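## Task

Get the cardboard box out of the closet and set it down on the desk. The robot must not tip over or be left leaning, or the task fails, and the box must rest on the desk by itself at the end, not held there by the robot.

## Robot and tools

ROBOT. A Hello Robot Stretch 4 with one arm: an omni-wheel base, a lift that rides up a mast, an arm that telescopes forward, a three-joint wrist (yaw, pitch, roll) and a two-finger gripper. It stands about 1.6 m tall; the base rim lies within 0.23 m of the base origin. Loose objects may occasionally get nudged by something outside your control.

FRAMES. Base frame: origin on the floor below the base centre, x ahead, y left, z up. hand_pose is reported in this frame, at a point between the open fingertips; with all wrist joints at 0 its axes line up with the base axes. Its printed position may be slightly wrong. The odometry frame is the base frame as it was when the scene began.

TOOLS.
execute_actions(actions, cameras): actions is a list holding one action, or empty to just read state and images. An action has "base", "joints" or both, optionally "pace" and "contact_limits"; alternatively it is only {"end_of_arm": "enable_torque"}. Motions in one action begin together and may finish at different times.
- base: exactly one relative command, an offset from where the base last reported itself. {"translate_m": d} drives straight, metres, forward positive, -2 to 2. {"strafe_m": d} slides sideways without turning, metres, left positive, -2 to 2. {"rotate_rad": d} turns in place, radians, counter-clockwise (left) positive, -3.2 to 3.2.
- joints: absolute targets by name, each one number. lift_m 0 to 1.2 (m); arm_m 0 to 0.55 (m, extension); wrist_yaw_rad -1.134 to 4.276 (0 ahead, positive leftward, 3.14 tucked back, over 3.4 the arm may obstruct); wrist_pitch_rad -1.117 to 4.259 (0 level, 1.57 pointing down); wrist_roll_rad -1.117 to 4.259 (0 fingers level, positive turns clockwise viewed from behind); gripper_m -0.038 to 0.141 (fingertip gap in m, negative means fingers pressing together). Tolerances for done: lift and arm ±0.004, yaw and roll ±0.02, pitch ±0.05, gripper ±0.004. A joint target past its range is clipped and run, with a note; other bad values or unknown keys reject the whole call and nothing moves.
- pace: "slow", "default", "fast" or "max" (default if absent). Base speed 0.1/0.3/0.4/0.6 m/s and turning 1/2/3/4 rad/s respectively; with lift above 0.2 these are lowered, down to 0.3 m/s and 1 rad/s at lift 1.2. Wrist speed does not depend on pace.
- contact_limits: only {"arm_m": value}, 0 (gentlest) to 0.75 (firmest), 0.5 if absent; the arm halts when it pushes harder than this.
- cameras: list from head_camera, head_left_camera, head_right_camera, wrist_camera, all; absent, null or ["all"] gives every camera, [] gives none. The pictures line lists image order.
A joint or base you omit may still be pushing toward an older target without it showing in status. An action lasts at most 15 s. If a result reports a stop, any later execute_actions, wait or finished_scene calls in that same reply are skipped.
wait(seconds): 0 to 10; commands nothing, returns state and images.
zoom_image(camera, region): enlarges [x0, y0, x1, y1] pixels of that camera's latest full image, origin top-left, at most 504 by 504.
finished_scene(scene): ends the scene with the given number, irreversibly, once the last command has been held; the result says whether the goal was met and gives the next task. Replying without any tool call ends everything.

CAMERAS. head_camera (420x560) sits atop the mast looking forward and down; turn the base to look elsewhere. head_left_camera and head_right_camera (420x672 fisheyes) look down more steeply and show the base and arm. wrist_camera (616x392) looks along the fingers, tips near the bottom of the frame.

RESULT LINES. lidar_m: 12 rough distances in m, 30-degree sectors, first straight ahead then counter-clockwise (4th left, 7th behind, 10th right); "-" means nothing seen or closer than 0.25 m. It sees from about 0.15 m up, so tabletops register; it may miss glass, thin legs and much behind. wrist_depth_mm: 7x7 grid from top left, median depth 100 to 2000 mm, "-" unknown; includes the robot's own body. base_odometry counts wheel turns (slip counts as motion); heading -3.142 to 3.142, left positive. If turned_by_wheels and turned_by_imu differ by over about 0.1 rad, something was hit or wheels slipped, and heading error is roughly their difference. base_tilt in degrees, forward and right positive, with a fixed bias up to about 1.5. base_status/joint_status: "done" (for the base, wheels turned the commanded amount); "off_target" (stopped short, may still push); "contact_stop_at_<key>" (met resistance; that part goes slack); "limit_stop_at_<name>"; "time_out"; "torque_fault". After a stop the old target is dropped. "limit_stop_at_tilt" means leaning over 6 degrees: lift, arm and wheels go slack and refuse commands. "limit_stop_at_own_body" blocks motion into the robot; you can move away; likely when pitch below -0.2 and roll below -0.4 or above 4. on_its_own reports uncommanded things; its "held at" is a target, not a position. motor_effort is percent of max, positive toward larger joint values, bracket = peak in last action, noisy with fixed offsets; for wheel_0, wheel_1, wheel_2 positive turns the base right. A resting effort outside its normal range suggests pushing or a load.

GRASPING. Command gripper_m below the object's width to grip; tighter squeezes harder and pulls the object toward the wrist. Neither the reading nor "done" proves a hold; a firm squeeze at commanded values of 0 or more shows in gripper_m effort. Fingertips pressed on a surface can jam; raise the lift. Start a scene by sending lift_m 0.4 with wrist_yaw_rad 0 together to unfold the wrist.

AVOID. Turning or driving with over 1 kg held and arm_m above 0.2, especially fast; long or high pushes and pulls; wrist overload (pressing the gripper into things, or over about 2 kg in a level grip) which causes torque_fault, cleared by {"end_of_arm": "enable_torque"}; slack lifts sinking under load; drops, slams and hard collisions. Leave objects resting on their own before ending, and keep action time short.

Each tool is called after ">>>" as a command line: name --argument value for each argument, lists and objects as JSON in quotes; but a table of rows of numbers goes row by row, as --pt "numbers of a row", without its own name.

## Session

>>> execute_actions --actions '[]' --cameras '["head_camera","head_left_camera","head_right_camera"]'

Scene clock: 0.00 s.
base_odometry: x=+0.000 y=+0.000 heading=+0.000 (m, m, rad; odometry frame)
turned_by_wheels: +0.000 (rad since the last result)
turned_by_imu: +0.000 (rad since the last result)
base_tilt: forward=-0.7 right=+0.2 (deg)
lidar_m: 1.66 1.37 1.12 1.12 1.26 1.55 1.56 1.82 2.64 2.61 2.95 1.66
base_status: not commanded
joint_positions: lift_m=+0.231 arm_m=+0.000 wrist_yaw_rad=+3.051 wrist_pitch_rad=-0.010 wrist_roll_rad=+0.006 gripper_m=+0.057
joint_status: not commanded
motor_effort: lift_m=+18 arm_m=+0 wrist_yaw_rad=-1 wrist_pitch_rad=-5 wrist_roll_rad=-1 gripper_m=-4 wheel_0=+0 wheel_1=+0 wheel_2=+0 (%)
hand_pose: x=-0.1085 y=+0.1131 z=+0.4118 quat_wxyz=(+0.045, +0.005, +0.003, +0.999) (m; base frame)
wrist_depth_mm: 144 145 1756 1756 1661 - 1863 / - 139 1808 1661 1618 - 1921 / - 133 211 1708 1618 - 1863 / 116 146 1756 1708 1618 - 1921 / 227 1863 1808 1756 1618 - 1863 / 1430 1537 203 1464 198 1430 1397 / 976 1042 976 112 976 904 946
pictures: head_camera, head_left_camera, head_right_camera
Images, in order (width x height): head_camera 420x560, head_left_camera 420x672, head_right_camera 420x672.

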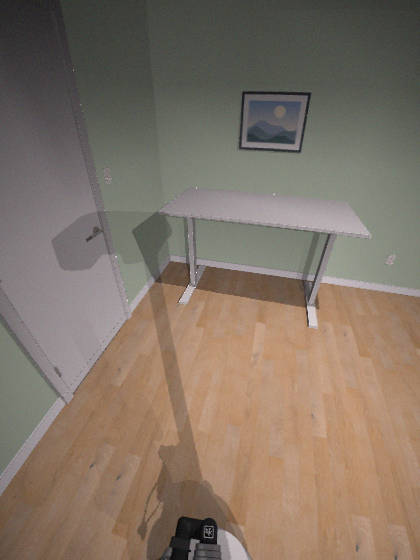

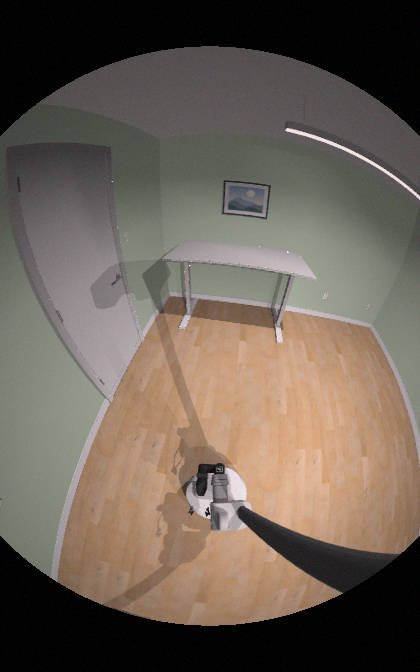

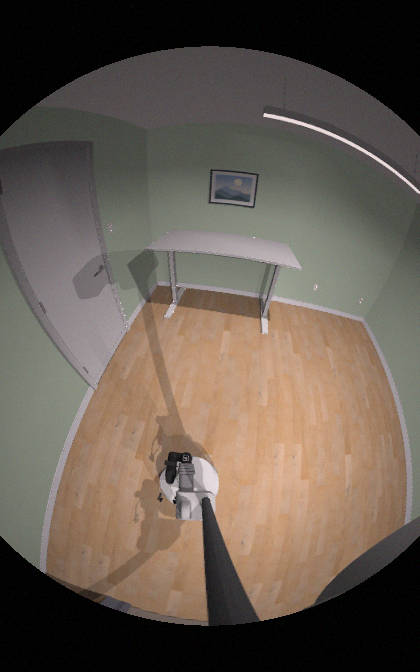

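>>> execute_actions --actions '[{"base":{"rotate_rad":-1.82},"joints":{"lift_m":0.87,"wrist_yaw_rad":-1.13,"wrist_roll_rad":1.57,"gripper_m":0.0}}]' --cameras '["head_camera","head_right_camera","wrist_camera"]'

Scene clock: 5.13 s.
base_odometry: x=+0.000 y=+0.000 heading=-1.819 (m, m, rad; odometry frame)
turned_by_wheels: -1.819 (rad since the last result)
turned_by_imu: -1.855 (rad since the last result)
base_tilt: forward=-0.7 right=+0.2 (deg)
lidar_m: 2.61 2.65 1.76 1.63 1.67 1.22 1.13 1.16 1.51 1.55 1.59 2.06
base_status: done
joint_positions: lift_m=+0.870 arm_m=+0.000 wrist_yaw_rad=-1.130 wrist_pitch_rad=-0.010 wrist_roll_rad=+1.570 gripper_m=+0.000
joint_status: all done
motor_effort: lift_m=+22(23) arm_m=+0(1) wrist_yaw_rad=-2(6) wrist_pitch_rad=-5(6) wrist_roll_rad=+1(6) gripper_m=-7(7) wheel_0=+4(4) wheel_1=+3(8) wheel_2=+3(12) (%)
hand_pose: x=+0.2150 y=-0.2982 z=+1.0508 quat_wxyz=(+0.600, +0.595, -0.381, -0.376) (m; base frame)
wrist_depth_mm: 1366 1366 1336 1336 1308 1308 1308 / 1397 1464 1430 1397 1397 1397 1366 / 1537 1499 1537 1499 1464 1464 1499 / 1576 1661 1618 1618 1661 1661 1537 / 1661 1756 1756 1756 1708 1756 1576 / 1808 1863 1863 205 187 1756 1576 / 1618 - 1921 112 - - 1618
pictures: head_camera, head_right_camera, wrist_camera
Images, in order (width x height): head_camera 420x560, head_right_camera 420x672, wrist_camera 616x392.

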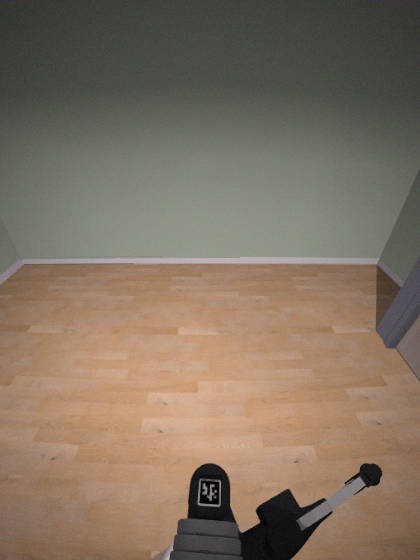

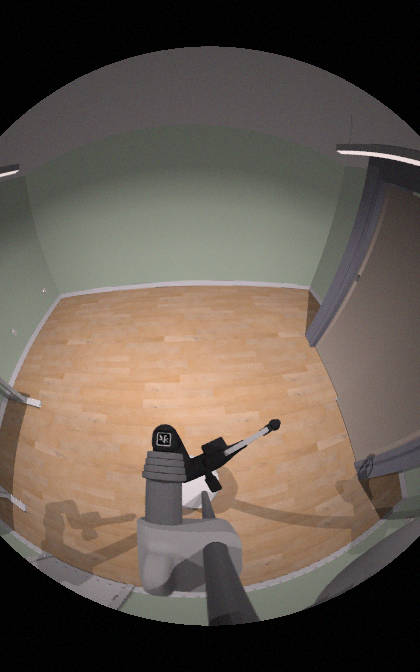

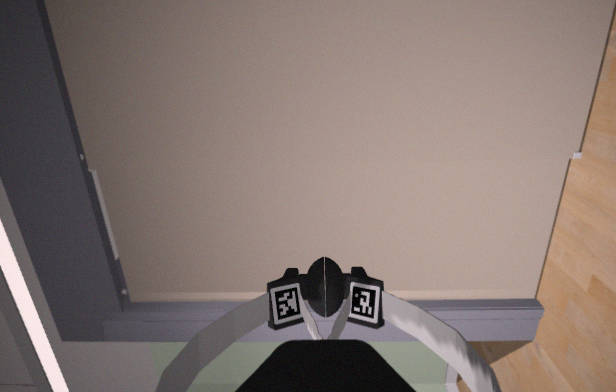

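>>> execute_actions --actions '[{"base":{"translate_m":-0.31}}]' --cameras '[]'

>>> execute_actions --actions '[{"base":{"strafe_m":-1.17}}]' --cameras '["wrist_camera"]'

Scene clock: 8.97 s.
base_odometry: x=+0.076 y=+0.300 heading=-1.819 (m, m, rad; odometry frame)
turned_by_wheels: +0.000 (rad since the last result)
turned_by_imu: +0.001 (rad since the last result)
base_tilt: forward=-0.7 right=+0.2 (deg)
lidar_m: 2.92 2.97 1.72 1.65 1.23 0.88 0.81 0.83 1.10 1.56 1.61 2.20
base_status: done
joint_positions: lift_m=+0.870 arm_m=+0.000 wrist_yaw_rad=-1.130 wrist_pitch_rad=-0.010 wrist_roll_rad=+1.570 gripper_m=+0.000
joint_status: not commanded
motor_effort: lift_m=+22(22) arm_m=-1(1) wrist_yaw_rad=-2(4) wrist_pitch_rad=-6(6) wrist_roll_rad=+0(1) gripper_m=-6(7) wheel_0=-2(6) wheel_1=-2(7) wheel_2=+2(11) (%)
hand_pose: x=+0.2150 y=-0.2982 z=+1.0508 quat_wxyz=(+0.599, +0.595, -0.381, -0.376) (m; base frame)
wrist_depth_mm: 1366 1336 1366 1366 1336 1336 1308 / 1430 1430 1430 1430 1430 1366 1397 / 1537 1537 1576 1499 1499 1499 1464 / 1618 1661 1618 1661 1618 1618 1537 / 1708 1808 1808 1708 1808 1756 1618 / 1808 1921 1863 206 187 1808 1618 / 1618 - 1983 112 1983 1921 1576
pictures: none
No camera images: the call's "cameras" was empty. Leave "cameras" out to get every camera's image.

Scene clock: 14.20 s.
base_odometry: x=-1.058 y=+0.588 heading=-1.819 (m, m, rad; odometry frame)
turned_by_wheels: +0.000 (rad since the last result)
turned_by_imu: -0.004 (rad since the last result)
base_tilt: forward=-0.6 right=+0.2 (deg)
lidar_m: 1.45 3.06 3.10 2.81 1.15 0.75 0.69 0.72 1.03 0.39 0.39 0.57
base_status: done
joint_positions: lift_m=+0.870 arm_m=+0.000 wrist_yaw_rad=-1.130 wrist_pitch_rad=-0.010 wrist_roll_rad=+1.570 gripper_m=+0.000
joint_status: not commanded
motor_effort: lift_m=+22(22) arm_m=-1(1) wrist_yaw_rad=-1(2) wrist_pitch_rad=-6(5) wrist_roll_rad=+0(1) gripper_m=-6(7) wheel_0=+1(9) wheel_1=-1(10) wheel_2=+0(3) (%)
hand_pose: x=+0.2150 y=-0.2982 z=+1.0508 quat_wxyz=(+0.599, +0.595, -0.381, -0.376) (m; base frame)
wrist_depth_mm: 266 264 263 260 258 258 255 / 277 273 273 271 268 266 265 / 285 282 281 278 276 274 273 / 338 332 330 340 325 324 322 / 362 355 351 347 347 343 343 / 387 387 373 205 186 370 368 / 418 413 399 112 394 389 394
pictures: wrist_camera
Images, in order (width x height): wrist_camera 616x392.

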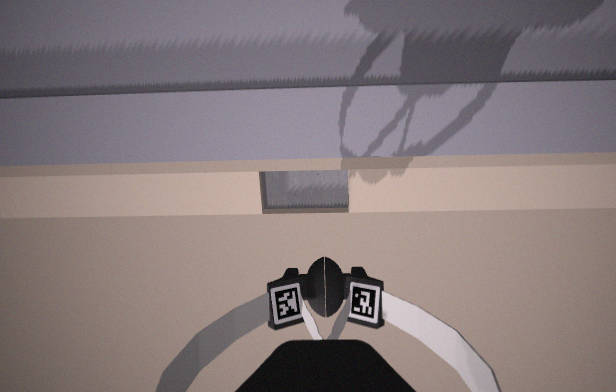

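>>> execute_actions --actions '[{"base":{"strafe_m":-0.112},"joints":{"lift_m":0.885},"pace":"slow"}]' --cameras '["wrist_camera"]'

>>> execute_actions --actions '[{"base":{"translate_m":0.15},"pace":"slow"}]' --cameras '["wrist_camera","head_right_camera"]'

Scene clock: 18.23 s.
base_odometry: x=-1.166 y=+0.616 heading=-1.819 (m, m, rad; odometry frame)
turned_by_wheels: +0.000 (rad since the last result)
turned_by_imu: +0.001 (rad since the last result)
base_tilt: forward=-0.7 right=+0.2 (deg)
lidar_m: 0.96 3.06 3.11 2.93 1.15 0.75 0.69 0.71 0.98 0.28 0.27 0.40
base_status: done
joint_positions: lift_m=+0.885 arm_m=+0.000 wrist_yaw_rad=-1.130 wrist_pitch_rad=-0.010 wrist_roll_rad=+1.570 gripper_m=+0.000
joint_status: all done
motor_effort: lift_m=+22(25) arm_m=-1(1) wrist_yaw_rad=+0(2) wrist_pitch_rad=-5(5) wrist_roll_rad=-1(0) gripper_m=-5(6) wheel_0=+6(5) wheel_1=-3(7) wheel_2=+0(3) (%)
hand_pose: x=+0.2149 y=-0.2982 z=+1.0658 quat_wxyz=(+0.599, +0.595, -0.381, -0.376) (m; base frame)
wrist_depth_mm: 163 163 162 160 159 158 157 / 173 172 170 169 168 167 166 / 173 172 170 168 166 165 164 / 180 178 177 175 175 173 172 / 229 227 227 234 225 220 220 / 247 244 236 204 187 236 236 / 267 262 256 112 254 248 254
pictures: wrist_camera
Images, in order (width x height): wrist_camera 616x392.

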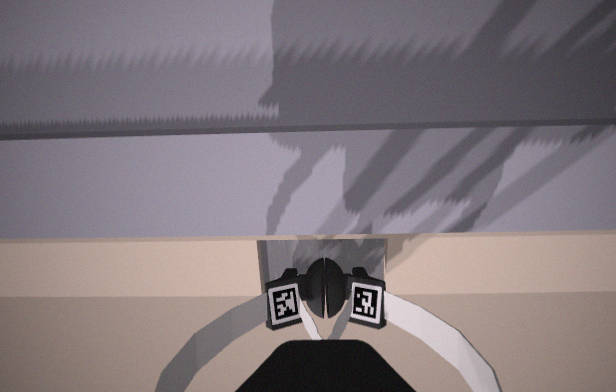

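Scene clock: 21.00 s.
base_odometry: x=-1.202 y=+0.470 heading=-1.818 (m, m, rad; odometry frame)
turned_by_wheels: +0.001 (rad since the last result)
turned_by_imu: +0.003 (rad since the last result)
base_tilt: forward=-0.7 right=+0.1 (deg)
lidar_m: 0.96 2.93 3.83 2.93 1.37 0.92 0.84 0.87 0.28 0.25 0.33 0.40
base_status: done
joint_positions: lift_m=+0.885 arm_m=+0.000 wrist_yaw_rad=-1.134 wrist_pitch_rad=-0.011 wrist_roll_rad=+1.570 gripper_m=+0.000
joint_status: not commanded
motor_effort: lift_m=+22(22) arm_m=-1(1) wrist_yaw_rad=+10(30) wrist_pitch_rad=-3(5) wrist_roll_rad=+1(1) gripper_m=-1(5) wheel_0=+20(21) wheel_1=+0(2) wheel_2=-3(15) (%)
hand_pose: x=+0.2137 y=-0.2984 z=+1.0659 quat_wxyz=(+0.599, +0.594, -0.383, -0.377) (m; base frame)
wrist_depth_mm: 508 715 831 820 820 535 820 / 564 723 891 866 854 585 842 / 931 723 946 917 904 597 891 / 554 621 991 535 237 232 512 / 223 220 219 215 216 214 214 / 239 237 229 203 188 229 229 / 260 254 251 112 245 245 246
pictures: head_right_camera, wrist_camera
Images, in order (width x height): head_right_camera 420x672, wrist_camera 616x392.

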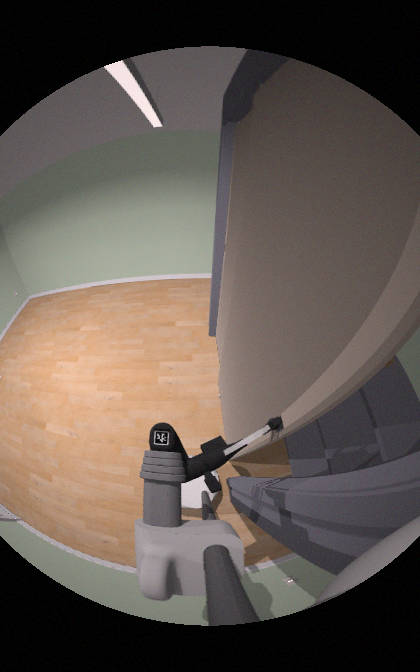

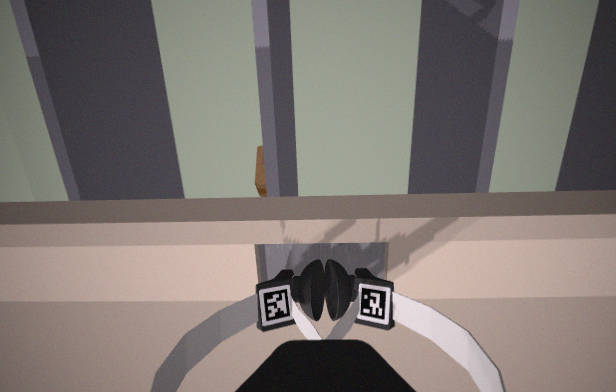

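>>> execute_actions --actions '[{"base":{"translate_m":0.5},"pace":"slow"}]' --cameras '["head_right_camera"]'

>>> execute_actions --actions '[{"base":{"strafe_m":0.08},"pace":"slow"}]' --cameras '[]'

>>> execute_actions --actions '[{"base":{"translate_m":-0.1},"joints":{"wrist_yaw_rad":0,"wrist_roll_rad":0,"gripper_m":0.14,"lift_m":1.02}}]' --cameras '[]'

>>> execute_actions --actions '[{"base":{"rotate_rad":-1.6}}]' --cameras '["head_camera","wrist_camera"]'

Scene clock: 29.67 s.
base_odometry: x=-1.323 y=-0.014 heading=-1.817 (m, m, rad; odometry frame)
turned_by_wheels: +0.001 (rad since the last result)
turned_by_imu: +0.036 (rad since the last result)
base_tilt: forward=-0.6 right=-0.9 (deg)
lidar_m: 1.01 2.44 3.25 2.93 2.06 1.44 1.37 0.57 0.62 0.58 0.32 0.39
base_status: done
joint_positions: lift_m=+0.885 arm_m=+0.000 wrist_yaw_rad=-1.139 wrist_pitch_rad=-0.007 wrist_roll_rad=+1.570 gripper_m=+0.000
joint_status: not commanded
on_its_own: wrist_yaw_rad is at rest, and its effort (+24) is outside its rest range (-13 to +13)
motor_effort: lift_m=+22(22) arm_m=+1(1) wrist_yaw_rad=+24(39) wrist_pitch_rad=-14(18) wrist_roll_rad=-1(2) gripper_m=-2(1) wheel_0=+22(26) wheel_1=-4(5) wheel_2=-5(10) (%)
hand_pose: x=+0.2121 y=-0.2986 z=+1.0650 quat_wxyz=(+0.597, +0.594, -0.383, -0.379) (m; base frame)
wrist_depth_mm: 512 699 820 809 809 512 798 / 554 691 878 866 854 559 854 / 946 691 946 891 917 621 891 / 549 609 976 544 866 525 517 / 218 216 213 213 208 206 206 / 237 235 224 202 188 220 222 / 258 252 248 112 241 239 242
pictures: head_right_camera
Images, in order (width x height): head_right_camera 420x672.

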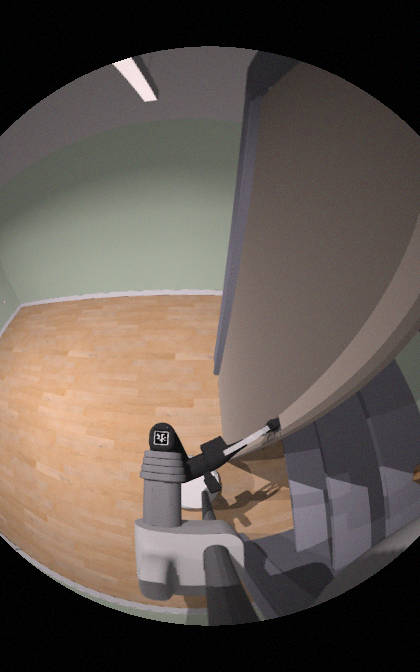

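Scene clock: 31.63 s.
base_odometry: x=-1.246 y=-0.034 heading=-1.816 (m, m, rad; odometry frame)
turned_by_wheels: +0.000 (rad since the last result)
turned_by_imu: +0.002 (rad since the last result)
base_tilt: forward=-0.7 right=+0.2 (deg)
lidar_m: 1.15 2.42 3.25 2.86 2.06 1.43 1.38 0.59 0.69 0.65 0.37 0.46
base_status: done
joint_positions: lift_m=+0.885 arm_m=+0.000 wrist_yaw_rad=-1.130 wrist_pitch_rad=-0.011 wrist_roll_rad=+1.570 gripper_m=+0.000
joint_status: not commanded
motor_effort: lift_m=+22(22) arm_m=+0(1) wrist_yaw_rad=+0(30) wrist_pitch_rad=-5(14) wrist_roll_rad=-1(1) gripper_m=-7(8) wheel_0=-3(19) wheel_1=+3(8) wheel_2=+1(4) (%)
hand_pose: x=+0.2147 y=-0.2982 z=+1.0659 quat_wxyz=(+0.599, +0.595, -0.382, -0.376) (m; base frame)
wrist_depth_mm: 564 715 878 878 854 591 842 / 946 707 946 917 917 647 878 / 1008 707 1008 976 960 661 891 / 268 265 264 271 259 256 254 / 283 281 279 281 274 271 271 / 307 303 296 204 187 293 293 / 334 330 317 112 315 312 319
pictures: none
No camera images: the call's "cameras" was empty. Leave "cameras" out to get every camera's image.

Scene clock: 34.00 s.
base_odometry: x=-1.221 y=+0.063 heading=-1.817 (m, m, rad; odometry frame)
turned_by_wheels: +0.000 (rad since the last result)
turned_by_imu: +0.000 (rad since the last result)
base_tilt: forward=-0.7 right=+0.2 (deg)
lidar_m: 1.13 2.52 3.35 2.89 1.95 1.32 1.27 0.52 0.56 0.65 0.42 0.49
base_status: done
joint_positions: lift_m=+1.020 arm_m=+0.000 wrist_yaw_rad=+0.000 wrist_pitch_rad=-0.010 wrist_roll_rad=+0.000 gripper_m=+0.140
joint_status: all done
motor_effort: lift_m=+22(21) arm_m=+0(0) wrist_yaw_rad=+0(6) wrist_pitch_rad=-5(5) wrist_roll_rad=-3(6) gripper_m=-1(7) wheel_0=-2(10) wheel_1=-3(6) wheel_2=+1(14) (%)
hand_pose: x=+0.4592 y=-0.0875 z=+1.2008 quat_wxyz=(+1.000, +0.000, -0.005, +0.000) (m; base frame)
wrist_depth_mm: - - - - 1025 544 379 / - - - - - 554 382 / - - - - - 564 387 / - - - - - 564 387 / - - - - - 530 389 / - - - - 866 459 392 / - - - 112 866 574 394
pictures: none
No camera images: the call's "cameras" was empty. Leave "cameras" out to get every camera's image.

Scene clock: 36.37 s.
torque_fault: wrist_yaw_rad switched itself off since the last result.
base_odometry: x=-1.221 y=+0.063 heading=+2.867 (m, m, rad; odometry frame)
turned_by_wheels: -1.599 (rad since the last result)
turned_by_imu: -1.407 (rad since the last result)
base_tilt: forward=-0.7 right=+0.2 (deg)
lidar_m: 0.71 0.48 0.69 2.41 2.65 3.65 3.45 1.68 1.30 1.30 0.60 0.73
base_status: done
joint_positions: lift_m=+1.020 arm_m=+0.000 wrist_yaw_rad=+0.915 wrist_pitch_rad=-0.010 wrist_roll_rad=+0.000 gripper_m=+0.140
joint_status: not commanded
on_its_own: wrist_yaw_rad is off since a torque_fault, until you send "end_of_arm": "enable_torque" (your +0.000 is given up)
motor_effort: lift_m=+21(22) arm_m=+1(1) wrist_yaw_rad=-3(100) wrist_pitch_rad=-6(8) wrist_roll_rad=-1(2) gripper_m=+1(0) wheel_0=+3(24) wheel_1=+4(23) wheel_2=+1(18) (%)
hand_pose: x=+0.4159 y=+0.1754 z=+1.2008 quat_wxyz=(+0.897, +0.002, -0.004, +0.442) (m; base frame)
wrist_depth_mm: - - 647 330 246 976 473 / 1983 - 654 334 249 640 640 / - - 661 340 247 960 809 / 1983 - 676 342 247 1025 798 / 1983 - 691 345 247 621 591 / 1983 - 204 306 213 1008 809 / 1983 - 723 112 246 798 778
pictures: head_camera, wrist_camera
Images, in order (width x height): head_camera 420x560, wrist_camera 616x392.

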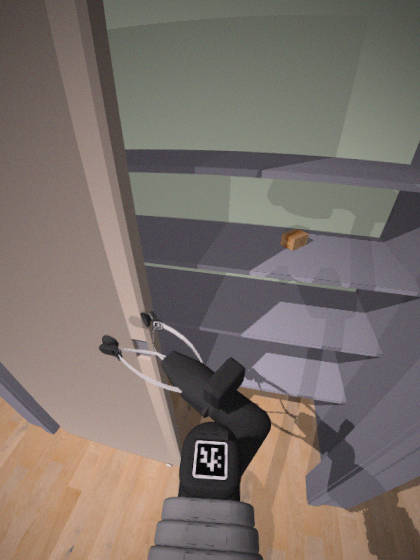

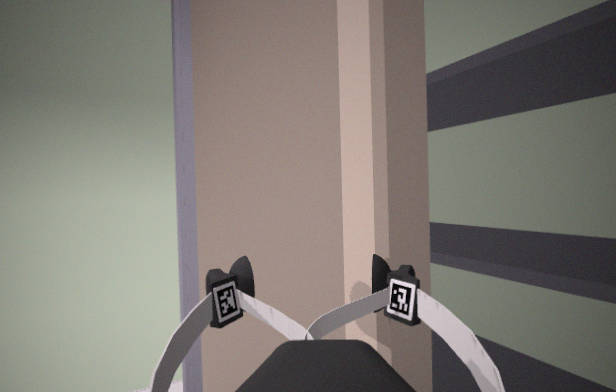

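Clipped the door. Recover.

>>> execute_actions --actions '[{"end_of_arm":"enable_torque"}]' --cameras '[]'

>>> execute_actions --actions '[{"base":{"translate_m":-0.15}}]' --cameras '[]'

>>> execute_actions --actions '[{"base":{"rotate_rad":-0.2},"joints":{"wrist_yaw_rad":0}}]' --cameras '["head_camera","wrist_camera"]'

Scene clock: 38.17 s.
base_odometry: x=-1.221 y=+0.063 heading=+2.867 (m, m, rad; odometry frame)
turned_by_wheels: +0.000 (rad since the last result)
turned_by_imu: +0.000 (rad since the last result)
base_tilt: forward=-0.7 right=+0.2 (deg)
lidar_m: 0.71 0.44 0.69 2.41 2.68 3.66 3.46 1.69 1.31 1.28 0.59 0.74
base_status: not commanded
joint_positions: lift_m=+1.020 arm_m=+0.000 wrist_yaw_rad=+0.915 wrist_pitch_rad=-0.010 wrist_roll_rad=+0.000 gripper_m=+0.140
joint_status: not commanded
end_of_arm: enable_torque: each motor that was off is on again
on_its_own: wrist_yaw_rad is held at +0.915, not at your +0.000, since a torque_fault
motor_effort: lift_m=+21(21) arm_m=+1(1) wrist_yaw_rad=-2(3) wrist_pitch_rad=-7(7) wrist_roll_rad=-1(0) gripper_m=-1(0) wheel_0=+3(3) wheel_1=+4(4) wheel_2=+1(2) (%)
hand_pose: x=+0.4159 y=+0.1754 z=+1.2008 quat_wxyz=(+0.897, +0.002, -0.004, +0.442) (m; base frame)
wrist_depth_mm: - - 640 332 245 991 477 / 1983 - 647 336 248 634 640 / 1983 - 654 340 248 960 809 / 1983 - 676 343 249 1008 820 / - - 691 345 248 621 597 / 1921 - 204 306 213 991 798 / 1983 - 723 112 244 798 778
pictures: none
No camera images: the call's "cameras" was empty. Leave "cameras" out to get every camera's image.

Scene clock: 40.00 s.
base_odometry: x=-1.077 y=+0.023 heading=+2.867 (m, m, rad; odometry frame)
turned_by_wheels: +0.000 (rad since the last result)
turned_by_imu: +0.001 (rad since the last result)
base_tilt: forward=-0.7 right=+0.2 (deg)
lidar_m: 0.62 0.63 0.97 2.44 2.69 3.50 3.38 1.64 1.30 1.29 0.67 0.70
base_status: done
joint_positions: lift_m=+1.020 arm_m=+0.000 wrist_yaw_rad=+0.915 wrist_pitch_rad=-0.010 wrist_roll_rad=+0.000 gripper_m=+0.140
joint_status: not commanded
on_its_own: wrist_yaw_rad is held at +0.915, not at your +0.000, since a torque_fault
motor_effort: lift_m=+21(21) arm_m=+1(1) wrist_yaw_rad=-1(20) wrist_pitch_rad=-6(7) wrist_roll_rad=-1(2) gripper_m=-1(2) wheel_0=-3(8) wheel_1=-1(7) wheel_2=+2(10) (%)
hand_pose: x=+0.4159 y=+0.1754 z=+1.2008 quat_wxyz=(+0.897, +0.002, -0.004, +0.442) (m; base frame)
wrist_depth_mm: - - 1205 654 442 334 960 / 1983 - 1255 668 442 334 647 / 1983 - - 676 449 340 946 / - - - 683 455 340 960 / 1983 - 1098 683 452 329 715 / 1983 - 960 647 421 322 976 / 1983 - - 112 421 355 842
pictures: none
No camera images: the call's "cameras" was empty. Leave "cameras" out to get every camera's image.

Scene clock: 41.10 s.
base_odometry: x=-1.077 y=+0.023 heading=+2.668 (m, m, rad; odometry frame)
turned_by_wheels: -0.199 (rad since the last result)
turned_by_imu: -0.203 (rad since the last result)
base_tilt: forward=-0.7 right=+0.2 (deg)
lidar_m: 0.86 0.61 0.76 2.43 2.50 3.32 3.54 1.95 1.38 1.29 0.82 0.68
base_status: done
joint_positions: lift_m=+1.020 arm_m=+0.000 wrist_yaw_rad=+0.000 wrist_pitch_rad=-0.010 wrist_roll_rad=+0.000 gripper_m=+0.140
joint_status: all done
motor_effort: lift_m=+20(21) arm_m=+0(0) wrist_yaw_rad=-1(8) wrist_pitch_rad=-5(6) wrist_roll_rad=-1(2) gripper_m=+0(2) wheel_0=+3(7) wheel_1=+2(6) wheel_2=+3(9) (%)
hand_pose: x=+0.4593 y=-0.0873 z=+1.2008 quat_wxyz=(+1.000, +0.000, -0.005, +0.000) (m; base frame)
wrist_depth_mm: 1098 1078 1060 1078 1060 842 597 / 1060 1060 768 768 798 750 591 / 1078 1042 1060 1078 1060 866 603 / 1060 1078 1078 1098 1078 866 603 / 904 866 831 842 991 715 609 / 1098 1078 1098 1098 1078 723 615 / 904 904 891 112 866 809 609
pictures: head_camera, wrist_camera
Images, in order (width x height): head_camera 420x560, wrist_camera 616x392.

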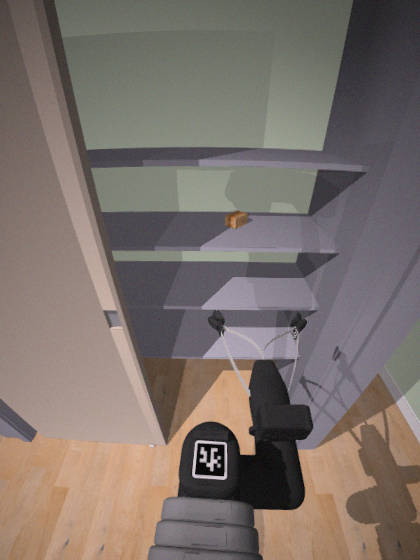

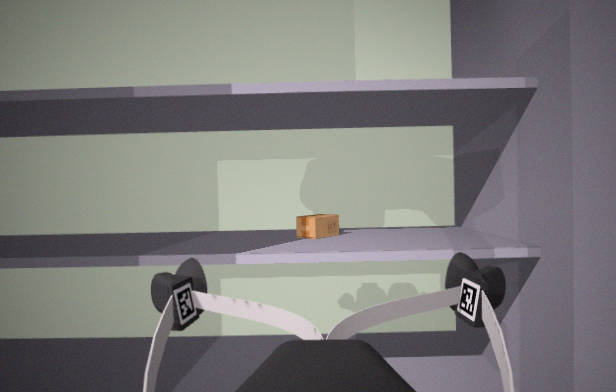

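>>> execute_actions --actions '[{"base":{"translate_m":0.2},"joints":{"arm_m":0.3}}]' --cameras '["wrist_camera"]'

Scene clock: 44.43 s.
base_odometry: x=-1.255 y=+0.114 heading=+2.668 (m, m, rad; odometry frame)
turned_by_wheels: +0.000 (rad since the last result)
turned_by_imu: +0.001 (rad since the last result)
base_tilt: forward=-0.6 right=+0.2 (deg)
lidar_m: 0.66 0.44 0.50 1.14 2.52 3.33 3.74 1.99 1.37 1.26 0.53 0.55
base_status: done
joint_positions: lift_m=+1.020 arm_m=+0.299 wrist_yaw_rad=+0.000 wrist_pitch_rad=-0.010 wrist_roll_rad=+0.000 gripper_m=+0.140
joint_status: all done
motor_effort: lift_m=+21(20) arm_m=+5(3) wrist_yaw_rad=-2(4) wrist_pitch_rad=-6(6) wrist_roll_rad=-1(1) gripper_m=+0(2) wheel_0=+4(6) wheel_1=+2(6) wheel_2=-2(11) (%)
hand_pose: x=+0.7586 y=-0.0874 z=+1.2009 quat_wxyz=(+1.000, +0.000, -0.005, +0.000) (m; base frame)
wrist_depth_mm: 379 387 394 399 402 410 410 / 569 564 564 564 569 564 539 / 569 569 569 564 564 569 559 / 569 569 569 569 564 564 564 / 569 569 564 366 569 569 521 / 357 322 289 332 283 273 322 / 236 235 233 112 228 223 221
pictures: wrist_camera
Images, in order (width x height): wrist_camera 616x392.

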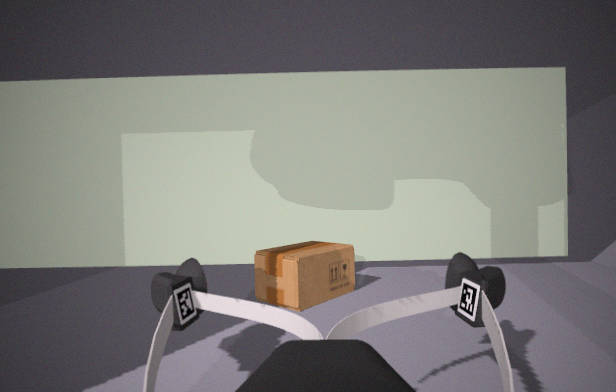

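>>> execute_actions --actions '[{"joints":{"arm_m":0.45,"lift_m":1.01,"wrist_pitch_rad":0.12}}]' --cameras '["wrist_camera"]'

>>> execute_actions --actions '[{"joints":{"gripper_m":0.01}}]' --cameras '[]'

>>> execute_actions --actions '[{"joints":{"lift_m":1.05}}]' --cameras '["wrist_camera"]'

Scene clock: 48.20 s.
base_odometry: x=-1.255 y=+0.114 heading=+2.667 (m, m, rad; odometry frame)
turned_by_wheels: -0.001 (rad since the last result)
turned_by_imu: +0.014 (rad since the last result)
base_tilt: forward=-0.7 right=+0.2 (deg)
lidar_m: 0.66 0.42 0.51 1.17 2.52 3.37 3.74 1.93 1.36 1.26 0.52 0.54
base_status: not commanded
joint_positions: lift_m=+1.011 arm_m=+0.395 wrist_yaw_rad=-0.005 wrist_pitch_rad=+0.101 wrist_roll_rad=+0.001 gripper_m=+0.140
joint_status: arm_m contact_stop (moved +0.096 of +0.151); the others done
on_its_own: arm_m is slack since a contact_stop (your +0.450 is given up); wrist_pitch_rad is at rest, and its effort (+33) is outside its rest range (-23 to +23)
motor_effort: lift_m=+16(21) arm_m=+0(25) wrist_yaw_rad=+12(50) wrist_pitch_rad=+33(41) wrist_roll_rad=-3(6) gripper_m=-2(2) wheel_0=-3(4) wheel_1=-2(8) wheel_2=-3(11) (%)
hand_pose: x=+0.8523 y=-0.0888 z=+1.1600 quat_wxyz=(+0.999, +0.001, +0.051, -0.002) (m; base frame)
wrist_depth_mm: 449 452 445 445 445 449 445 / 459 452 455 455 455 455 452 / 462 462 462 462 462 462 459 / 473 469 473 469 469 469 469 / 389 382 336 248 320 345 338 / 242 223 205 231 202 196 222 / 175 174 173 112 168 165 165
pictures: wrist_camera
Images, in order (width x height): wrist_camera 616x392.

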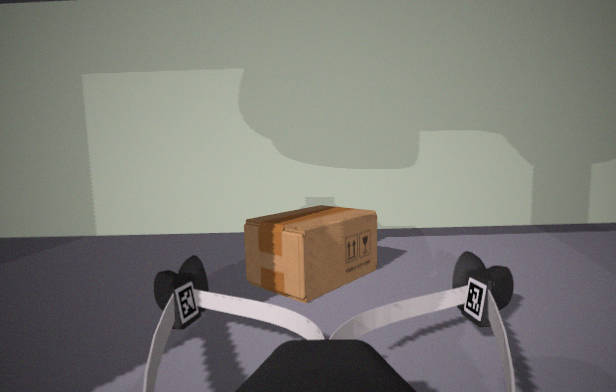

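not run: a stop came earlier in this reply.

not run: a stop came earlier in this reply.

Tips scraping the shelf; raise a bit.

>>> execute_actions --actions '[{"joints":{"lift_m":1.03}}]' --cameras '[]'

>>> execute_actions --actions '[{"joints":{"arm_m":0.455}}]' --cameras '["wrist_camera"]'

>>> execute_actions --actions '[{"joints":{"gripper_m":0.01}}]' --cameras '[]'

>>> execute_actions --actions '[{"joints":{"lift_m":1.06}}]' --cameras '["wrist_camera"]'

Scene clock: 50.83 s.
base_odometry: x=-1.255 y=+0.114 heading=+2.667 (m, m, rad; odometry frame)
turned_by_wheels: +0.000 (rad since the last result)
turned_by_imu: +0.001 (rad since the last result)
base_tilt: forward=-0.7 right=+0.2 (deg)
lidar_m: 0.66 0.44 0.49 1.17 2.53 3.37 3.75 1.93 1.35 1.24 0.54 0.57
base_status: not commanded
joint_positions: lift_m=+1.030 arm_m=+0.395 wrist_yaw_rad=+0.000 wrist_pitch_rad=+0.114 wrist_roll_rad=+0.000 gripper_m=+0.140
joint_status: all done
on_its_own: arm_m is held at +0.395, not at your +0.450, since a contact_stop
motor_effort: lift_m=+21(24) arm_m=+0(0) wrist_yaw_rad=+0(12) wrist_pitch_rad=-6(32) wrist_roll_rad=-2(3) gripper_m=-1(2) wheel_0=-2(2) wheel_1=-1(2) wheel_2=-3(4) (%)
hand_pose: x=+0.8523 y=-0.0875 z=+1.1749 quat_wxyz=(+0.998, +0.000, +0.057, +0.000) (m; base frame)
wrist_depth_mm: 442 442 442 442 442 436 439 / 459 452 452 452 449 449 445 / 466 462 462 459 455 459 459 / 477 473 469 473 469 469 466 / 410 399 389 252 338 366 357 / 263 243 224 237 219 213 240 / 192 190 190 112 185 182 180
pictures: none
No camera images: the call's "cameras" was empty. Leave "cameras" out to get every camera's image.

Scene clock: 51.90 s.
base_odometry: x=-1.255 y=+0.114 heading=+2.667 (m, m, rad; odometry frame)
turned_by_wheels: +0.000 (rad since the last result)
turned_by_imu: +0.000 (rad since the last result)
base_tilt: forward=-0.7 right=+0.3 (deg)
lidar_m: 0.66 0.44 0.51 1.16 2.52 3.38 3.77 1.93 1.33 1.26 0.52 0.57
base_status: not commanded
joint_positions: lift_m=+1.030 arm_m=+0.454 wrist_yaw_rad=+0.000 wrist_pitch_rad=+0.114 wrist_roll_rad=+0.000 gripper_m=+0.140
joint_status: all done
motor_effort: lift_m=+22(22) arm_m=+5(8) wrist_yaw_rad=-1(1) wrist_pitch_rad=-4(5) wrist_roll_rad=-3(1) gripper_m=-1(0) wheel_0=-2(3) wheel_1=-1(2) wheel_2=-3(3) (%)
hand_pose: x=+0.9117 y=-0.0874 z=+1.1751 quat_wxyz=(+0.998, +0.000, +0.057, +0.000) (m; base frame)
wrist_depth_mm: 387 389 387 384 384 382 379 / 397 394 394 394 394 392 389 / 404 407 402 404 399 399 397 / 413 413 410 410 410 407 404 / 421 404 394 213 340 368 359 / 263 244 202 182 219 215 242 / 194 192 191 112 186 183 182
pictures: wrist_camera
Images, in order (width x height): wrist_camera 616x392.

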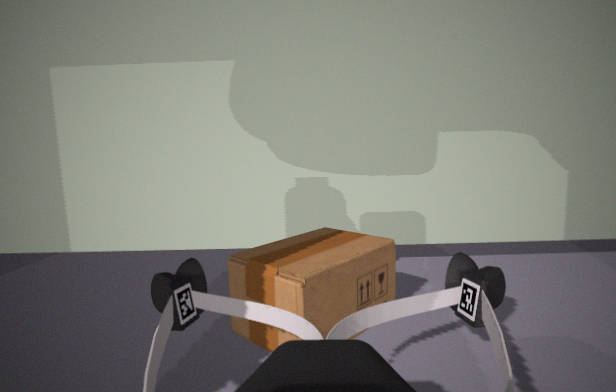

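Scene clock: 54.17 s.
base_odometry: x=-1.255 y=+0.114 heading=+2.667 (m, m, rad; odometry frame)
turned_by_wheels: +0.000 (rad since the last result)
turned_by_imu: +0.001 (rad since the last result)
base_tilt: forward=-0.7 right=+0.3 (deg)
lidar_m: 0.65 0.44 0.50 1.16 2.51 3.37 3.74 1.92 1.33 1.28 0.52 0.57
base_status: not commanded
joint_positions: lift_m=+1.030 arm_m=+0.454 wrist_yaw_rad=+0.000 wrist_pitch_rad=+0.114 wrist_roll_rad=+0.000 gripper_m=+0.010
joint_status: all done
motor_effort: lift_m=+21(21) arm_m=+5(5) wrist_yaw_rad=-2(2) wrist_pitch_rad=-4(4) wrist_roll_rad=-1(1) gripper_m=-26(23) wheel_0=-2(2) wheel_1=-1(1) wheel_2=-3(3) (%)
hand_pose: x=+0.9117 y=-0.0874 z=+1.1751 quat_wxyz=(+0.998, +0.000, +0.057, +0.000) (m; base frame)
wrist_depth_mm: 387 387 384 382 384 382 379 / 397 394 394 392 392 392 389 / 402 402 404 402 397 397 397 / 413 418 410 410 410 410 407 / 415 404 397 206 340 368 355 / 263 260 182 170 185 242 241 / 193 182 190 112 186 175 181
pictures: none
No camera images: the call's "cameras" was empty. Leave "cameras" out to get every camera's image.

Scene clock: 55.10 s.
base_odometry: x=-1.255 y=+0.114 heading=+2.667 (m, m, rad; odometry frame)
turned_by_wheels: +0.000 (rad since the last result)
turned_by_imu: +0.000 (rad since the last result)
base_tilt: forward=-0.7 right=+0.2 (deg)
lidar_m: 0.67 0.43 0.50 1.20 2.51 3.37 3.75 1.94 1.34 1.25 0.51 0.56
base_status: not commanded
joint_positions: lift_m=+1.060 arm_m=+0.454 wrist_yaw_rad=+0.000 wrist_pitch_rad=+0.115 wrist_roll_rad=+0.000 gripper_m=+0.010
joint_status: all done
motor_effort: lift_m=+22(25) arm_m=+5(5) wrist_yaw_rad=-2(0) wrist_pitch_rad=-8(8) wrist_roll_rad=-2(0) gripper_m=-25(25) wheel_0=-2(2) wheel_1=-1(1) wheel_2=-3(3) (%)
hand_pose: x=+0.9116 y=-0.0874 z=+1.2046 quat_wxyz=(+0.998, +0.000, +0.058, +0.000) (m; base frame)
wrist_depth_mm: 389 387 389 384 384 379 382 / 397 397 392 392 392 389 389 / 407 404 404 399 399 399 399 / 413 413 410 410 407 407 407 / 421 421 418 206 413 415 413 / 330 325 182 171 185 304 303 / 243 229 237 112 233 220 227
pictures: wrist_camera
Images, in order (width x height): wrist_camera 616x392.

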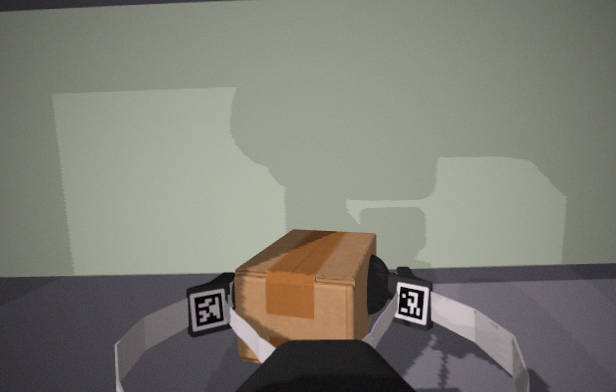

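>>> execute_actions --actions '[{"base":{"translate_m":-0.4},"joints":{"arm_m":0}}]' --cameras '[]'

>>> execute_actions --actions '[{"base":{"rotate_rad":-2.9}}]' --cameras '[]'

>>> execute_actions --actions '[{"base":{"translate_m":1.9}}]' --cameras '["head_camera","wrist_camera"]'

Scene clock: 59.73 s.
base_odometry: x=-0.899 y=-0.069 heading=+2.667 (m, m, rad; odometry frame)
turned_by_wheels: +0.000 (rad since the last result)
turned_by_imu: +0.002 (rad since the last result)
base_tilt: forward=-0.7 right=+0.2 (deg)
lidar_m: 1.07 0.81 1.06 2.41 2.50 3.35 3.31 1.89 1.38 1.28 1.31 0.86
base_status: done
joint_positions: lift_m=+1.060 arm_m=+0.001 wrist_yaw_rad=+0.000 wrist_pitch_rad=+0.116 wrist_roll_rad=+0.000 gripper_m=+0.010
joint_status: all done
motor_effort: lift_m=+22(22) arm_m=-4(6) wrist_yaw_rad=-1(2) wrist_pitch_rad=-9(10) wrist_roll_rad=-1(2) gripper_m=-27(24) wheel_0=-3(9) wheel_1=-1(7) wheel_2=+0(13) (%)
hand_pose: x=+0.4583 y=-0.0875 z=+1.2046 quat_wxyz=(+0.998, +0.000, +0.058, +0.000) (m; base frame)
wrist_depth_mm: 521 1182 1229 1205 1205 891 488 / 530 1229 1255 1098 1160 842 488 / 539 1281 1255 1255 1229 917 504 / 554 1138 1281 1281 1205 866 512 / 569 1308 1336 206 1308 931 525 / 580 585 182 170 185 621 535 / 585 591 1366 112 1366 931 549
pictures: none
No camera images: the call's "cameras" was empty. Leave "cameras" out to get every camera's image.

Scene clock: 63.07 s.
base_odometry: x=-0.899 y=-0.069 heading=-0.233 (m, m, rad; odometry frame)
turned_by_wheels: -2.899 (rad since the last result)
turned_by_imu: -2.959 (rad since the last result)
base_tilt: forward=-0.7 right=+0.2 (deg)
lidar_m: 2.46 1.59 1.27 1.28 0.90 0.84 0.81 0.86 1.34 2.45 2.75 2.47
base_status: done
joint_positions: lift_m=+1.060 arm_m=+0.001 wrist_yaw_rad=+0.000 wrist_pitch_rad=+0.116 wrist_roll_rad=+0.000 gripper_m=+0.010
joint_status: not commanded
motor_effort: lift_m=+21(22) arm_m=-5(5) wrist_yaw_rad=+0(1) wrist_pitch_rad=-8(8) wrist_roll_rad=-1(2) gripper_m=-25(26) wheel_0=+3(5) wheel_1=+2(7) wheel_2=+4(9) (%)
hand_pose: x=+0.4583 y=-0.0874 z=+1.2046 quat_wxyz=(+0.998, +0.000, +0.058, +0.000) (m; base frame)
wrist_depth_mm: 1397 1983 - - - - - / 1430 1921 - - - - - / 1397 1921 - - - - - / 1397 1921 - - - - - / 1464 1863 - 206 - - - / 1430 1708 182 170 185 - - / 1464 1756 - 112 - - -
pictures: none
No camera images: the call's "cameras" was empty. Leave "cameras" out to get every camera's image.

Scene clock: 70.90 s.
base_odometry: x=+0.950 y=-0.506 heading=-0.233 (m, m, rad; odometry frame)
turned_by_wheels: +0.000 (rad since the last result)
turned_by_imu: -0.002 (rad since the last result)
base_tilt: forward=-0.8 right=+0.2 (deg)
lidar_m: 0.60 0.69 0.89 0.91 1.01 1.71 2.60 2.96 2.83 2.81 0.72 0.61
base_status: done
joint_positions: lift_m=+1.060 arm_m=+0.001 wrist_yaw_rad=+0.000 wrist_pitch_rad=+0.116 wrist_roll_rad=+0.000 gripper_m=+0.010
joint_status: not commanded
motor_effort: lift_m=+21(21) arm_m=-4(4) wrist_yaw_rad=-2(2) wrist_pitch_rad=-9(9) wrist_roll_rad=-2(2) gripper_m=-25(26) wheel_0=+2(13) wheel_1=+1(6) wheel_2=-2(12) (%)
hand_pose: x=+0.4583 y=-0.0874 z=+1.2046 quat_wxyz=(+0.998, +0.000, +0.058, +0.000) (m; base frame)
wrist_depth_mm: 1042 1255 1205 1138 1042 1008 976 / 1078 1281 1255 1182 1078 1008 991 / 1042 1336 1281 1205 1138 1060 1008 / 1078 1366 1308 1229 1182 1078 1042 / 1042 1397 1182 206 1042 1078 1042 / 991 788 182 170 186 741 715 / 580 549 574 112 559 525 544
pictures: head_camera, wrist_camera
Images, in order (width x height): head_camera 420x560, wrist_camera 616x392.

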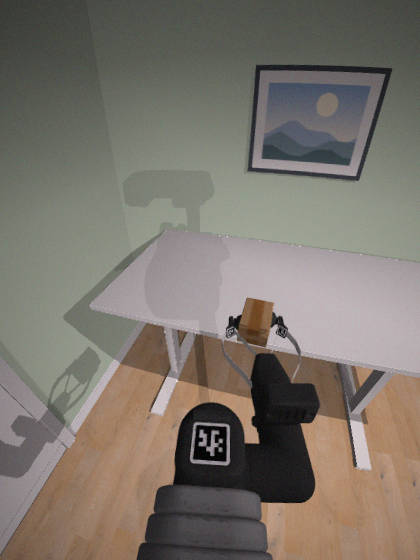

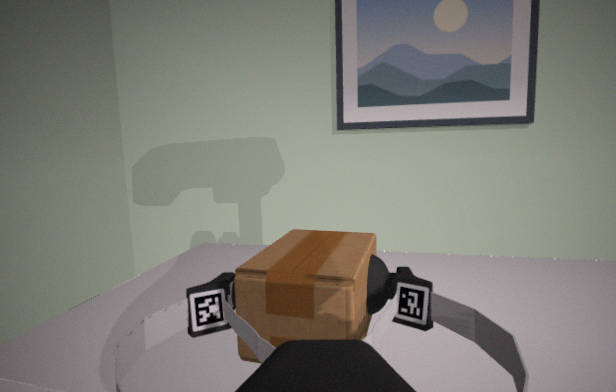

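>>> execute_actions --actions '[{"joints":{"arm_m":0.4,"lift_m":0.93}}]' --cameras '[]'

>>> execute_actions --actions '[{"joints":{"lift_m":0.84}}]' --cameras '["head_camera"]'

Scene clock: 74.67 s.
base_odometry: x=+0.950 y=-0.506 heading=-0.233 (m, m, rad; odometry frame)
turned_by_wheels: +0.000 (rad since the last result)
turned_by_imu: +0.001 (rad since the last result)
base_tilt: forward=-0.7 right=+0.2 (deg)
lidar_m: 0.60 0.68 0.89 0.92 1.03 1.71 2.61 2.96 2.81 2.80 0.73 0.59
base_status: not commanded
joint_positions: lift_m=+0.930 arm_m=+0.399 wrist_yaw_rad=+0.000 wrist_pitch_rad=+0.116 wrist_roll_rad=+0.000 gripper_m=+0.010
joint_status: all done
motor_effort: lift_m=+14(18) arm_m=+5(8) wrist_yaw_rad=-2(2) wrist_pitch_rad=-8(9) wrist_roll_rad=-2(0) gripper_m=-26(26) wheel_0=+2(2) wheel_1=+1(1) wheel_2=-2(2) (%)
hand_pose: x=+0.8567 y=-0.0874 z=+1.0753 quat_wxyz=(+0.998, +0.000, +0.058, +0.000) (m; base frame)
wrist_depth_mm: 904 866 788 759 691 661 634 / 931 878 820 768 723 699 661 / 946 904 831 798 750 707 676 / 960 931 854 809 768 715 691 / 946 732 723 206 621 668 654 / 480 477 181 170 185 442 439 / 351 332 343 112 340 319 329
pictures: none
No camera images: the call's "cameras" was empty. Leave "cameras" out to get every camera's image.

Scene clock: 76.03 s.
base_odometry: x=+0.950 y=-0.506 heading=-0.233 (m, m, rad; odometry frame)
turned_by_wheels: +0.000 (rad since the last result)
turned_by_imu: +0.000 (rad since the last result)
base_tilt: forward=-0.7 right=+0.3 (deg)
lidar_m: 0.64 0.69 0.90 0.93 1.02 1.73 2.60 2.95 2.84 2.81 0.75 0.60
base_status: not commanded
joint_positions: lift_m=+0.840 arm_m=+0.399 wrist_yaw_rad=+0.000 wrist_pitch_rad=+0.116 wrist_roll_rad=+0.000 gripper_m=+0.010
joint_status: all done
motor_effort: lift_m=+14(11) arm_m=+5(5) wrist_yaw_rad=-1(2) wrist_pitch_rad=-7(8) wrist_roll_rad=-1(1) gripper_m=-25(24) wheel_0=+2(2) wheel_1=+1(1) wheel_2=-2(2) (%)
hand_pose: x=+0.8567 y=-0.0874 z=+0.9853 quat_wxyz=(+0.998, +0.000, +0.058, +0.000) (m; base frame)
wrist_depth_mm: 891 854 809 759 715 683 647 / 904 866 820 768 732 691 668 / 931 891 842 788 750 707 661 / 946 904 842 788 741 699 676 / 421 410 402 206 345 373 368 / 268 266 182 170 185 248 247 / 198 186 194 112 190 178 186
pictures: head_camera
Images, in order (width x height): head_camera 420x560.

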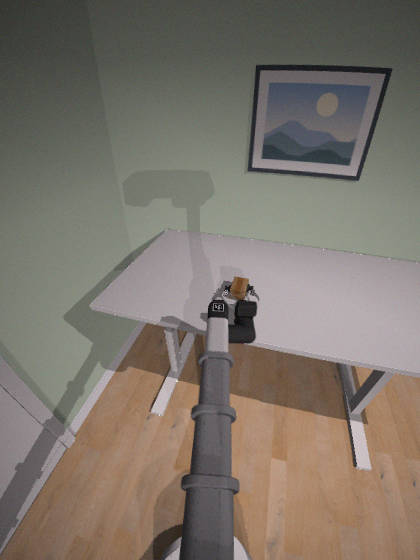

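>>> execute_actions --actions '[{"joints":{"gripper_m":0.13}}]' --cameras '[]'

>>> execute_actions --actions '[{"joints":{"arm_m":0.1,"lift_m":0.9}}]' --cameras '["head_camera"]'

>>> finished_scene --scene 2

Scene clock: 79.80 s.
base_odometry: x=+0.950 y=-0.506 heading=-0.233 (m, m, rad; odometry frame)
turned_by_wheels: +0.000 (rad since the last result)
turned_by_imu: +0.001 (rad since the last result)
base_tilt: forward=-0.7 right=+0.2 (deg)
lidar_m: 0.62 0.69 0.88 0.92 1.03 1.73 2.60 2.99 2.83 2.81 0.73 0.59
base_status: not commanded
joint_positions: lift_m=+0.840 arm_m=+0.399 wrist_yaw_rad=+0.000 wrist_pitch_rad=+0.115 wrist_roll_rad=+0.000 gripper_m=+0.130
joint_status: all done
motor_effort: lift_m=+14(14) arm_m=+5(5) wrist_yaw_rad=-1(3) wrist_pitch_rad=-7(8) wrist_roll_rad=-1(2) gripper_m=-1(29) wheel_0=+2(2) wheel_1=+1(1) wheel_2=-2(2) (%)
hand_pose: x=+0.8567 y=-0.0874 z=+0.9855 quat_wxyz=(+0.998, +0.000, +0.057, +0.000) (m; base frame)
wrist_depth_mm: 904 842 798 750 715 683 647 / 917 866 798 768 732 699 661 / 931 904 842 798 741 715 676 / 946 904 831 778 750 707 661 / 421 413 404 223 349 375 368 / 271 267 201 185 193 220 248 / 199 188 196 112 191 187 186
pictures: none
No camera images: the call's "cameras" was empty. Leave "cameras" out to get every camera's image.

Scene clock: 81.80 s.
base_odometry: x=+0.950 y=-0.506 heading=-0.233 (m, m, rad; odometry frame)
turned_by_wheels: +0.000 (rad since the last result)
turned_by_imu: +0.000 (rad since the last result)
base_tilt: forward=-0.7 right=+0.3 (deg)
lidar_m: 0.60 0.70 0.88 0.92 1.01 1.74 2.61 2.97 2.86 2.81 0.72 0.58
base_status: not commanded
joint_positions: lift_m=+0.900 arm_m=+0.101 wrist_yaw_rad=+0.000 wrist_pitch_rad=+0.115 wrist_roll_rad=+0.000 gripper_m=+0.130
joint_status: all done
motor_effort: lift_m=+22(20) arm_m=-4(3) wrist_yaw_rad=-1(2) wrist_pitch_rad=-6(7) wrist_roll_rad=-1(1) gripper_m=-1(1) wheel_0=+2(2) wheel_1=+1(1) wheel_2=-2(2) (%)
hand_pose: x=+0.5583 y=-0.0874 z=+1.0448 quat_wxyz=(+0.998, +0.000, +0.057, +0.000) (m; base frame)
wrist_depth_mm: 1042 1182 1098 1042 976 917 866 / 1042 1229 1138 1060 991 946 917 / 1042 1255 1160 1098 1042 976 917 / 1042 1255 1182 1098 1025 976 946 / 640 634 621 504 585 574 564 / 410 407 353 397 345 336 375 / 991 351 325 112 291 287 285
pictures: head_camera
Images, in order (width x height): head_camera 420x560.

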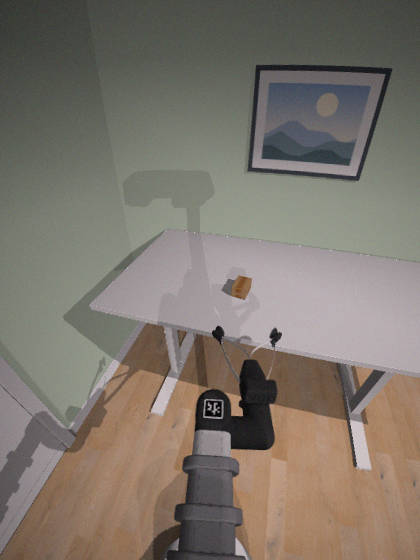

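The scene is finished: the task was done.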